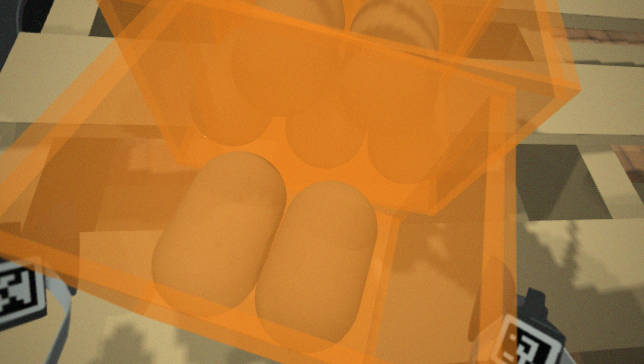

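Similar to the earlier good grasp. Grip and drag south 0.06.

Emit:
{"api": "execute_actions", "payload": {"actions": [{"r1":{"joints":{"gripper_m":0.05}}}], "cameras": []}}

Emit:
{"api": "execute_actions", "payload": {"actions": [{"r1":{"joints":{"gripper_m":0.045,"arm_m":0.19,"lift_m":0.285},"contact_limits":{"arm_m":40}}}], "cameras": ["r1_head_camera","r2_wrist_camera"]}}

Scene clock: 867.13 s.
r1.base_odometry: x=-3.770 y=-3.128 heading=-2.989 (m, m, rad; r1's odometry frame)
r1.turned_by_wheels: +0.000 (rad since the last result)
r1.turned_by_imu: +0.000 (rad since the last result)
r1.base_tilt: forward=-0.1 right=+0.3 (deg)
r1.lidar_m: 2.53 2.56 3.32 4.70 3.51 2.39 2.24 2.28 0.99 0.50 0.87 2.71
r1.head_depth_mm: 3790 2807 2175 1683 1446 1225 1097 / 3686 2755 2145 1679 1396 1217 1090 / 3673 2743 2130 1473 1399 1243 1073 / 3614 2720 1819 1335 1254 1176 1088 / 3554 2706 1806 1409 1396 1184 1064 / 3488 2691 2050 1658 1317 1245 1105 / 3459 2656 2119 1655 1291 1221 1134
r1.base_status: not commanded
r1.joint_positions: lift_m=+0.265 arm_m=+0.259 wrist_yaw_rad=-0.173 wrist_pitch_rad=-0.940 wrist_roll_rad=+0.011 gripper_m=+0.059 head_pan_rad=-1.564 head_tilt_rad=-0.899
r1.joint_status: gripper_m off_target (ended at +0.059, target +0.050)
r1.motor_effort: left_wheel=-1(1) right_wheel=+1(0) lift_m=+25(25) arm_m=+9(9) wrist_yaw_rad=+2(3) wrist_pitch_rad=+11(12) wrist_roll_rad=-6(7) gripper_m=-100(100) head_pan_rad=-3(2) head_tilt_rad=-1(0) (%)
r1.hand_pose: x=-0.0442 y=-0.5339 z=+0.1829 quat_wxyz=(+0.597, +0.263, -0.659, -0.375) (m; r1's base frame)
r1.wrist_depth_mm: 317 391 260 180 183 400 424 / 263 272 204 177 170 333 350 / 250 258 217 210 210 309 327 / 263 361 177 202 385 399 321 / - 213 164 169 240 252 262 / - 197 159 156 224 235 241 / 183 189 194 164 208 - 229
r2.base_odometry: x=+1.677 y=+4.973 heading=+2.923 (m, m, rad; r2's odometry frame)
r2.turned_by_wheels: +0.000 (rad since the last result)
r2.turned_by_imu: +0.001 (rad since the last result)
r2.base_tilt: forward=-0.3 right=-0.1 (deg)
r2.lidar_m: 0.64 3.24 2.42 2.25 2.28 2.90 5.57 0.86 0.38 0.38 0.25 0.31
r2.head_depth_mm: 1861 1656 1367 1187 1226 1183 - / 1841 1522 1389 1249 1191 1196 - / 1846 1557 1368 1234 1154 - - / 1856 1593 1508 1171 1234 - 1063 / 1850 1579 1413 1216 1165 1171 1088 / 1842 1590 1389 1219 1151 1168 1092 / 1838 1657 1397 1210 1149 1167 1088
r2.base_status: not commanded
r2.joint_positions: lift_m=+0.421 arm_m=+0.335 wrist_yaw_rad=+1.572 wrist_pitch_rad=-1.559 wrist_roll_rad=-0.005 gripper_m=+0.179 head_pan_rad=-1.575 head_tilt_rad=-1.188
r2.joint_status: not commanded
r2.motor_effort: left_wheel=-3(3) right_wheel=+2(2) lift_m=+11(11) arm_m=+4(4) wrist_yaw_rad=-2(2) wrist_pitch_rad=+0(0) wrist_roll_rad=+2(2) gripper_m=+0(0) head_pan_rad=+3(4) head_tilt_rad=-5(5) (%)
r2.hand_pose: x=-0.0425 y=-0.4800 z=+0.3030 quat_wxyz=(+0.707, +0.707, -0.002, +0.006) (m; r2's base frame)
r2.wrist_depth_mm: 214 235 273 254 418 313 308 / 451 328 323 226 319 318 315 / 459 338 335 276 450 363 439 / - 376 468 244 342 348 337 / - 359 355 248 343 345 340 / - - 362 272 465 422 - / - 402 387 259 375 370 366
pictures: none
No camera images: the call's "cameras" was empty. Leave "cameras" out to get every camera's image.

Scene clock: 868.83 s.
r1.base_odometry: x=-3.770 y=-3.128 heading=-2.988 (m, m, rad; r1's odometry frame)
r1.turned_by_wheels: +0.000 (rad since the last result)
r1.turned_by_imu: +0.000 (rad since the last result)
r1.base_tilt: forward=+0.3 right=+0.5 (deg)
r1.lidar_m: 2.53 2.57 3.31 4.73 3.53 2.39 2.24 2.28 0.55 0.43 0.86 2.71
r1.head_depth_mm: 3807 2775 2164 1688 1442 1219 1099 / 3747 2769 2162 1683 1404 1218 1092 / 3656 2761 2135 1464 1430 1233 1078 / 3609 2731 1808 1328 1250 - 1072 / 3571 2694 1798 1409 1394 1211 1063 / 3502 2711 2062 1658 1324 1250 1105 / 3466 2664 2115 1656 1295 1224 1139
r1.base_status: not commanded
r1.joint_positions: lift_m=+0.284 arm_m=+0.191 wrist_yaw_rad=-0.162 wrist_pitch_rad=-0.907 wrist_roll_rad=+0.018 gripper_m=+0.057 head_pan_rad=-1.564 head_tilt_rad=-0.899
r1.joint_status: gripper_m off_target (ended at +0.057, target +0.045); the others done
r1.on_its_own: gripper_m is held at +0.055, not at your +0.045, by its stall guard, which is still easing
r1.motor_effort: left_wheel=+1(2) right_wheel=-2(4) lift_m=+48(50) arm_m=-9(13) wrist_yaw_rad=-8(10) wrist_pitch_rad=+2(11) wrist_roll_rad=-9(9) gripper_m=-35(100) head_pan_rad=-2(2) head_tilt_rad=+0(0) (%)
r1.contact_limits: arm_m 40 (drawing in: default 27, maximum 45; extending or still: default 38, maximum 61)
r1.hand_pose: x=-0.0440 y=-0.4727 z=+0.2065 quat_wxyz=(+0.603, +0.254, -0.664, -0.363) (m; r1's base frame)
r1.wrist_depth_mm: 342 369 347 244 250 466 620 / 302 310 314 198 203 382 400 / 299 422 227 202 198 404 527 / 254 259 244 248 238 308 320 / - 242 178 186 268 278 292 / - 225 163 165 363 376 295 / 262 318 317 155 348 369 307
r2.base_odometry: x=+1.677 y=+4.973 heading=+2.923 (m, m, rad; r2's odometry frame)
r2.turned_by_wheels: +0.000 (rad since the last result)
r2.turned_by_imu: +0.000 (rad since the last result)
r2.base_tilt: forward=-0.3 right=+0.0 (deg)
r2.lidar_m: 0.64 3.24 2.42 2.25 2.28 2.89 5.57 0.86 0.39 0.39 0.25 0.31
r2.head_depth_mm: 1844 1650 1384 1216 1216 1177 - / 1833 1533 1394 1227 1188 1193 - / 1848 1558 1368 1146 1152 - - / 1860 1588 1507 1197 1229 - 1070 / 1826 1569 1415 1226 1164 1168 1091 / 1842 1587 1392 1221 1153 1169 1090 / 1857 1664 1391 1214 1149 1162 1090
r2.base_status: not commanded
r2.joint_positions: lift_m=+0.421 arm_m=+0.335 wrist_yaw_rad=+1.572 wrist_pitch_rad=-1.559 wrist_roll_rad=-0.005 gripper_m=+0.179 head_pan_rad=-1.575 head_tilt_rad=-1.188
r2.joint_status: not commanded
r2.motor_effort: left_wheel=-3(3) right_wheel=+2(2) lift_m=+10(11) arm_m=+4(4) wrist_yaw_rad=-3(4) wrist_pitch_rad=+0(1) wrist_roll_rad=+2(2) gripper_m=-1(0) head_pan_rad=+3(3) head_tilt_rad=-4(5) (%)
r2.hand_pose: x=-0.0425 y=-0.4800 z=+0.3030 quat_wxyz=(+0.707, +0.707, -0.002, +0.006) (m; r2's base frame)
r2.wrist_depth_mm: 213 235 275 316 421 314 308 / 448 328 326 324 317 318 314 / 462 340 336 234 446 367 436 / - 375 472 243 451 348 337 / - 360 355 272 344 345 340 / - - 364 254 304 419 - / - 401 386 279 371 371 366
pictures: r1_head_camera (sideways: a quarter turn clockwise sets it upright), r2_wrist_camera
camera_calibration (this result's frames):
r1_head_camera: T_world_to_cam=[[0.0420595, 0.733199, -0.678712, 0.901923], [0.998221, -0.0595672, -0.00248981, -0.000620897], [-0.0422545, -0.6774, -0.7344, 0.913808], [0, 0, 0, 1]] pos_world=[0.00129782, -0.0423122, 1.28325]
r2_wrist_camera: T_world_to_cam=[[-0.086849, -0.99613, -0.013527, -0.466051], [-0.980689, 0.0830986, 0.177043, -0.0254006], [-0.175233, 0.0286418, -0.98411, 0.471132], [0, 0, 0, 1]] pos_world=[0.0171719, -0.47563, 0.461839]
Images, in order (width x height): r1_head_camera 896x504, r2_wrist_camera 644x364.

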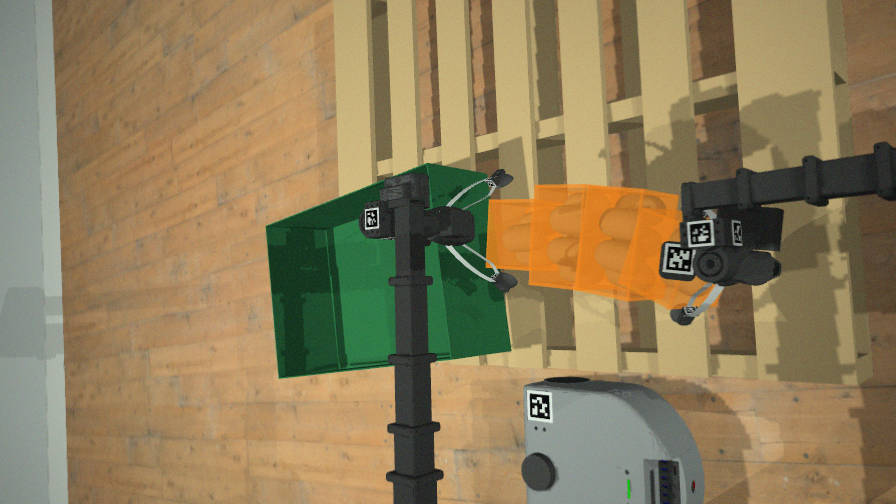

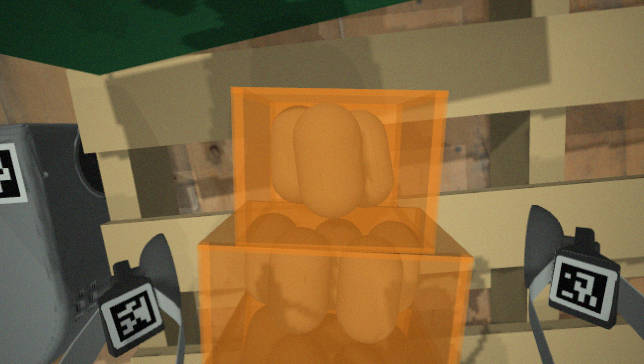

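Emit:
{"api": "execute_actions", "payload": {"actions": [{"r2":{"joints":{"lift_m":0.325}},"r1":{"joints":{"lift_m":0.27}}}], "cameras": ["r2_wrist_camera"]}}

Emit:
{"api": "execute_actions", "payload": {"actions": [{"r2":{"joints":{"gripper_m":0.05}},"r1":{"joints":{"gripper_m":0.05}}}], "cameras": []}}

Emit:
{"api": "execute_actions", "payload": {"actions": [{"r2":{"joints":{"gripper_m":0.04,"lift_m":0.57}},"r1":{"joints":{"gripper_m":0.04,"lift_m":0.515}}}], "cameras": ["r1_head_camera","r2_wrist_camera"]}}

Scene clock: 874.53 s.
r1.base_odometry: x=-3.770 y=-3.128 heading=-2.989 (m, m, rad; r1's odometry frame)
r1.turned_by_wheels: +0.000 (rad since the last result)
r1.turned_by_imu: +0.000 (rad since the last result)
r1.base_tilt: forward=+0.1 right=+0.2 (deg)
r1.lidar_m: 2.53 2.57 3.29 4.72 3.51 2.40 2.24 2.27 0.55 0.44 0.87 2.71
r1.head_depth_mm: 3825 2739 2181 1685 1437 1224 1095 / 3795 2753 2142 1682 1395 1219 1090 / 3657 2737 2147 1476 1385 1212 1076 / 3590 2732 1808 1100 1248 1183 1074 / 3551 2676 1800 1393 1386 1203 1071 / 3535 2717 2069 1656 1322 1253 1105 / 3474 2664 2105 1651 1292 1226 1139
r1.base_status: not commanded
r1.joint_positions: lift_m=+0.270 arm_m=+0.190 wrist_yaw_rad=-0.175 wrist_pitch_rad=-0.915 wrist_roll_rad=+0.022 gripper_m=+0.093 head_pan_rad=-1.564 head_tilt_rad=-0.899
r1.joint_status: all done
r1.on_its_own: gripper_m is held at +0.091, not at your +0.045, by its stall guard, which is still easing
r1.motor_effort: left_wheel=-2(1) right_wheel=+3(3) lift_m=+23(41) arm_m=-2(8) wrist_yaw_rad=+5(8) wrist_pitch_rad=+4(5) wrist_roll_rad=-11(11) gripper_m=-39(46) head_pan_rad=-2(2) head_tilt_rad=+0(1) (%)
r1.hand_pose: x=-0.0455 y=-0.4701 z=+0.1913 quat_wxyz=(+0.597, +0.252, -0.666, -0.370) (m; r1's base frame)
r1.wrist_depth_mm: 312 320 319 195 203 437 477 / 287 298 216 184 181 362 376 / 280 405 220 215 216 417 506 / 237 244 187 251 262 287 301 / - 223 168 175 252 261 274 / - 215 159 158 353 382 307 / 263 303 308 155 335 - 307
r2.base_odometry: x=+1.677 y=+4.973 heading=+2.923 (m, m, rad; r2's odometry frame)
r2.turned_by_wheels: +0.000 (rad since the last result)
r2.turned_by_imu: +0.001 (rad since the last result)
r2.base_tilt: forward=-0.2 right=-0.1 (deg)
r2.lidar_m: 0.64 3.25 2.41 2.25 2.28 2.89 5.58 0.86 0.40 0.39 0.25 0.31
r2.head_depth_mm: 1854 1654 1395 1221 1223 1184 - / 1851 1513 1397 1236 1192 1192 - / 1851 1577 1386 1140 1161 - - / 1854 1588 1501 1193 1229 - 1064 / 1853 1586 1410 1226 1166 1170 1090 / 1848 1592 1390 1214 1151 1169 1088 / 1848 1657 1389 1223 1150 1168 1090
r2.base_status: not commanded
r2.joint_positions: lift_m=+0.362 arm_m=+0.335 wrist_yaw_rad=+1.560 wrist_pitch_rad=-1.560 wrist_roll_rad=+0.012 gripper_m=+0.179 head_pan_rad=-1.575 head_tilt_rad=-1.188
r2.joint_status: lift_m contact_stop (moved -0.059 of -0.096)
r2.on_its_own: lift_m is slack since a contact_stop, until your next command for it (your +0.325 is given up)
r2.motor_effort: left_wheel=-3(3) right_wheel=-1(1) lift_m=+27(32) arm_m=+4(4) wrist_yaw_rad=+12(13) wrist_pitch_rad=+0(0) wrist_roll_rad=-4(5) gripper_m=-2(2) head_pan_rad=+2(2) head_tilt_rad=-5(5) (%)
r2.hand_pose: x=-0.0428 y=-0.4797 z=+0.2443 quat_wxyz=(+0.707, +0.707, -0.012, -0.005) (m; r2's base frame)
r2.wrist_depth_mm: 205 226 264 262 260 254 254 / 275 274 271 267 266 264 261 / 283 281 278 175 269 369 288 / 310 372 409 179 236 377 290 / - 320 299 231 285 286 282 / - - 301 203 206 294 - / - 361 431 199 194 430 318
pictures: r2_wrist_camera
camera_calibration (this result's frames):
r2_wrist_camera: T_world_to_cam=[[-0.116131, -0.993141, -0.0136071, -0.466397], [-0.977637, 0.111879, 0.17807, -0.00162], [-0.175326, 0.0339823, -0.983924, 0.41586], [0, 0, 0, 1]] pos_world=[0.0171638, -0.477149, 0.403117]
Images, in order (width x height): r2_wrist_camera 644x364.

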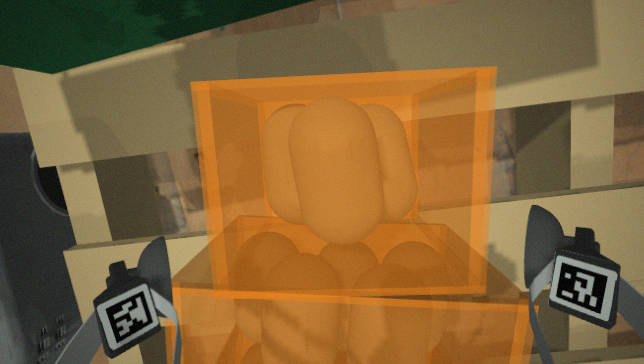

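not run: a stop came earlier in this reply.

not run: a stop came earlier in this reply.

Emit:
{"api": "execute_actions", "payload": {"actions": [{"r2":{"joints":{"lift_m":0.39},"base":{"translate_m":0.04}}}], "cameras": []}}

Emit:
{"api": "execute_actions", "payload": {"actions": [{"r2":{"joints":{"lift_m":0.325,"wrist_yaw_rad":1.57}}}], "cameras": ["r2_wrist_camera","r1_head_camera"]}}

Scene clock: 878.50 s.
r1.base_odometry: x=-3.770 y=-3.128 heading=-2.989 (m, m, rad; r1's odometry frame)
r1.turned_by_wheels: +0.000 (rad since the last result)
r1.turned_by_imu: +0.000 (rad since the last result)
r1.base_tilt: forward=+0.1 right=+0.2 (deg)
r1.lidar_m: 2.54 2.57 3.31 4.72 3.53 2.39 2.23 2.27 0.55 0.44 0.90 2.71
r1.head_depth_mm: 3786 2765 2176 1682 1439 1219 1096 / 3731 2736 2138 1678 1408 1214 1091 / 3661 2749 2133 1477 1384 1225 1075 / 3603 2725 1820 1196 1259 1178 1078 / 3604 2692 1807 1352 1395 1211 1064 / 3481 2690 2061 1662 1329 1266 1102 / 3501 2695 2116 1601 1286 1244 1134
r1.base_status: not commanded
r1.joint_positions: lift_m=+0.270 arm_m=+0.190 wrist_yaw_rad=-0.175 wrist_pitch_rad=-0.912 wrist_roll_rad=+0.022 gripper_m=+0.112 head_pan_rad=-1.564 head_tilt_rad=-0.899
r1.joint_status: not commanded
r1.on_its_own: gripper_m is held at +0.110, not at your +0.045, by its stall guard, which is still easing
r1.motor_effort: left_wheel=-1(1) right_wheel=+3(3) lift_m=+24(24) arm_m=-2(2) wrist_yaw_rad=+4(4) wrist_pitch_rad=+3(4) wrist_roll_rad=-11(11) gripper_m=-32(34) head_pan_rad=-3(2) head_tilt_rad=+0(0) (%)
r1.hand_pose: x=-0.0456 y=-0.4708 z=+0.1917 quat_wxyz=(+0.598, +0.251, -0.666, -0.369) (m; r1's base frame)
r1.wrist_depth_mm: 313 321 323 197 234 437 477 / 288 299 218 184 182 361 378 / 281 404 219 215 217 419 508 / 238 246 188 238 261 286 298 / - 225 169 176 250 261 275 / - 214 158 159 355 380 306 / 263 306 309 155 333 - 304
r2.base_odometry: x=+1.638 y=+4.981 heading=+2.923 (m, m, rad; r2's odometry frame)
r2.turned_by_wheels: +0.000 (rad since the last result)
r2.turned_by_imu: +0.001 (rad since the last result)
r2.base_tilt: forward=-0.4 right=+0.0 (deg)
r2.lidar_m: 0.63 3.22 2.42 2.25 2.28 2.90 5.61 0.50 0.40 0.24 0.24 0.30
r2.head_depth_mm: 1853 1633 1346 1232 1218 1181 - / 1860 1567 1391 1193 1215 1191 - / 1856 1587 1393 1220 1176 - - / 1849 1592 1403 1214 1180 - 1064 / 1845 1587 1428 1229 1162 1167 1086 / 1854 1661 1399 1220 1145 1175 1093 / 1848 1659 1385 1206 1145 1163 1089
r2.base_status: done
r2.joint_positions: lift_m=+0.389 arm_m=+0.335 wrist_yaw_rad=+1.567 wrist_pitch_rad=-1.560 wrist_roll_rad=+0.003 gripper_m=+0.179 head_pan_rad=-1.575 head_tilt_rad=-1.188
r2.joint_status: all done
r2.motor_effort: left_wheel=-4(5) right_wheel=+1(8) lift_m=+44(45) arm_m=+4(4) wrist_yaw_rad=+4(11) wrist_pitch_rad=+0(0) wrist_roll_rad=+0(4) gripper_m=-1(2) head_pan_rad=+2(2) head_tilt_rad=-5(5) (%)
r2.hand_pose: x=-0.0428 y=-0.4798 z=+0.2714 quat_wxyz=(+0.707, +0.707, -0.006, +0.001) (m; r2's base frame)
r2.wrist_depth_mm: 131 143 168 202 254 338 298 / 192 223 291 295 293 288 288 / 310 306 305 300 300 296 293 / 318 315 437 212 425 400 419 / - 362 451 214 318 320 314 / - - 330 266 322 323 - / - 371 340 231 231 443 463
pictures: none
No camera images: the call's "cameras" was empty. Leave "cameras" out to get every camera's image.

Scene clock: 879.93 s.
r1.base_odometry: x=-3.770 y=-3.128 heading=-2.989 (m, m, rad; r1's odometry frame)
r1.turned_by_wheels: +0.000 (rad since the last result)
r1.turned_by_imu: +0.000 (rad since the last result)
r1.base_tilt: forward=+0.1 right=+0.3 (deg)
r1.lidar_m: 2.53 2.57 3.30 4.73 3.53 2.39 2.24 2.26 0.55 0.44 0.90 2.71
r1.head_depth_mm: 3786 2759 2163 1697 1443 1218 1094 / 3724 2754 2130 1680 1404 1217 1092 / 3666 2724 2144 1473 1389 1217 1080 / 3640 2731 1813 1168 1253 1184 1075 / 3562 2705 1796 1399 1389 1209 1068 / 3510 2688 2045 1660 1323 1264 1103 / 3478 2674 2112 1653 1285 1246 1142
r1.base_status: not commanded
r1.joint_positions: lift_m=+0.270 arm_m=+0.190 wrist_yaw_rad=-0.175 wrist_pitch_rad=-0.911 wrist_roll_rad=+0.022 gripper_m=+0.118 head_pan_rad=-1.564 head_tilt_rad=-0.899
r1.joint_status: not commanded
r1.on_its_own: gripper_m is held at +0.117, not at your +0.045, by its stall guard, which is still easing
r1.motor_effort: left_wheel=-2(2) right_wheel=+3(3) lift_m=+24(24) arm_m=-2(2) wrist_yaw_rad=+5(5) wrist_pitch_rad=+3(3) wrist_roll_rad=-11(11) gripper_m=-29(32) head_pan_rad=-3(2) head_tilt_rad=-1(0) (%)
r1.hand_pose: x=-0.0456 y=-0.4709 z=+0.1918 quat_wxyz=(+0.598, +0.251, -0.666, -0.369) (m; r1's base frame)
r1.wrist_depth_mm: 315 321 321 196 236 438 477 / 289 299 219 184 182 359 377 / 279 409 220 215 217 418 506 / 238 245 188 238 262 288 301 / - 224 169 175 252 262 275 / - 214 159 158 353 376 306 / 263 304 309 155 334 - 307
r2.base_odometry: x=+1.638 y=+4.981 heading=+2.923 (m, m, rad; r2's odometry frame)
r2.turned_by_wheels: +0.000 (rad since the last result)
r2.turned_by_imu: +0.000 (rad since the last result)
r2.base_tilt: forward=-0.3 right=+0.0 (deg)
r2.lidar_m: 0.63 3.20 2.42 2.25 2.28 2.89 5.60 0.50 0.40 0.24 0.24 0.30
r2.head_depth_mm: 1860 1630 1357 1229 1220 1176 - / 1850 1583 1390 1191 1203 - - / 1852 1587 1391 1263 1236 - - / 1847 1577 1407 1207 1177 - 1064 / 1845 1579 1414 1239 1163 1165 1090 / 1860 1665 1391 1215 1145 1165 1091 / 1855 1658 1393 1209 1145 1167 1088
r2.base_status: not commanded
r2.joint_positions: lift_m=+0.326 arm_m=+0.335 wrist_yaw_rad=+1.567 wrist_pitch_rad=-1.560 wrist_roll_rad=+0.003 gripper_m=+0.179 head_pan_rad=-1.575 head_tilt_rad=-1.188
r2.joint_status: all done
r2.motor_effort: left_wheel=-3(4) right_wheel=+1(1) lift_m=+8(38) arm_m=+3(3) wrist_yaw_rad=+3(3) wrist_pitch_rad=+0(0) wrist_roll_rad=-1(0) gripper_m=+0(1) head_pan_rad=+2(2) head_tilt_rad=-5(5) (%)
r2.hand_pose: x=-0.0428 y=-0.4799 z=+0.2081 quat_wxyz=(+0.707, +0.707, -0.006, +0.001) (m; r2's base frame)
r2.wrist_depth_mm: 131 143 168 203 339 333 235 / 193 223 237 234 232 229 228 / 246 244 241 240 238 236 233 / 253 250 247 157 241 363 261 / 280 361 383 143 194 376 263 / 285 320 269 150 205 258 - / 276 277 217 185 212 265 266
pictures: r1_head_camera (sideways: a quarter turn clockwise sets it upright), r2_wrist_camera
camera_calibration (this result's frames):
r1_head_camera: T_world_to_cam=[[0.0420594, 0.733199, -0.678712, 0.901923], [0.998221, -0.0595671, -0.0024898, -0.000620907], [-0.0422544, -0.6774, -0.7344, 0.913808], [0, 0, 0, 1]] pos_world=[0.00129783, -0.0423122, 1.28325]
r2_wrist_camera: T_world_to_cam=[[-0.0995304, -0.994943, -0.0134923, -0.467308], [-0.979334, 0.0955517, 0.178252, -0.00314226], [-0.176062, 0.030955, -0.983892, 0.37877], [0, 0, 0, 1]] pos_world=[0.0170982, -0.476369, 0.366924]
Images, in order (width x height): r1_head_camera 896x504, r2_wrist_camera 644x364.

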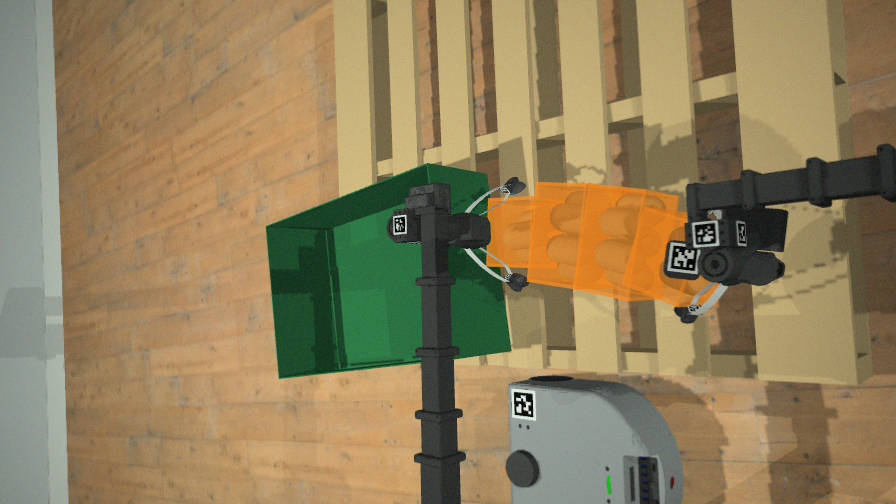

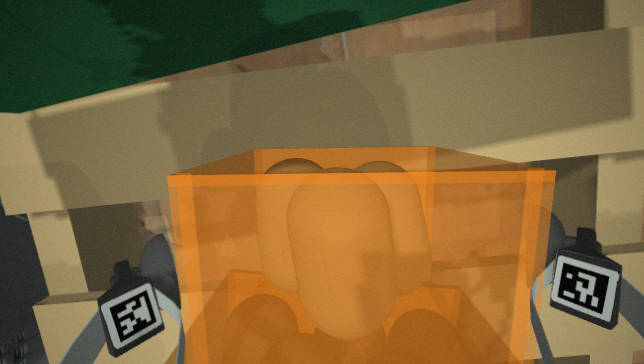

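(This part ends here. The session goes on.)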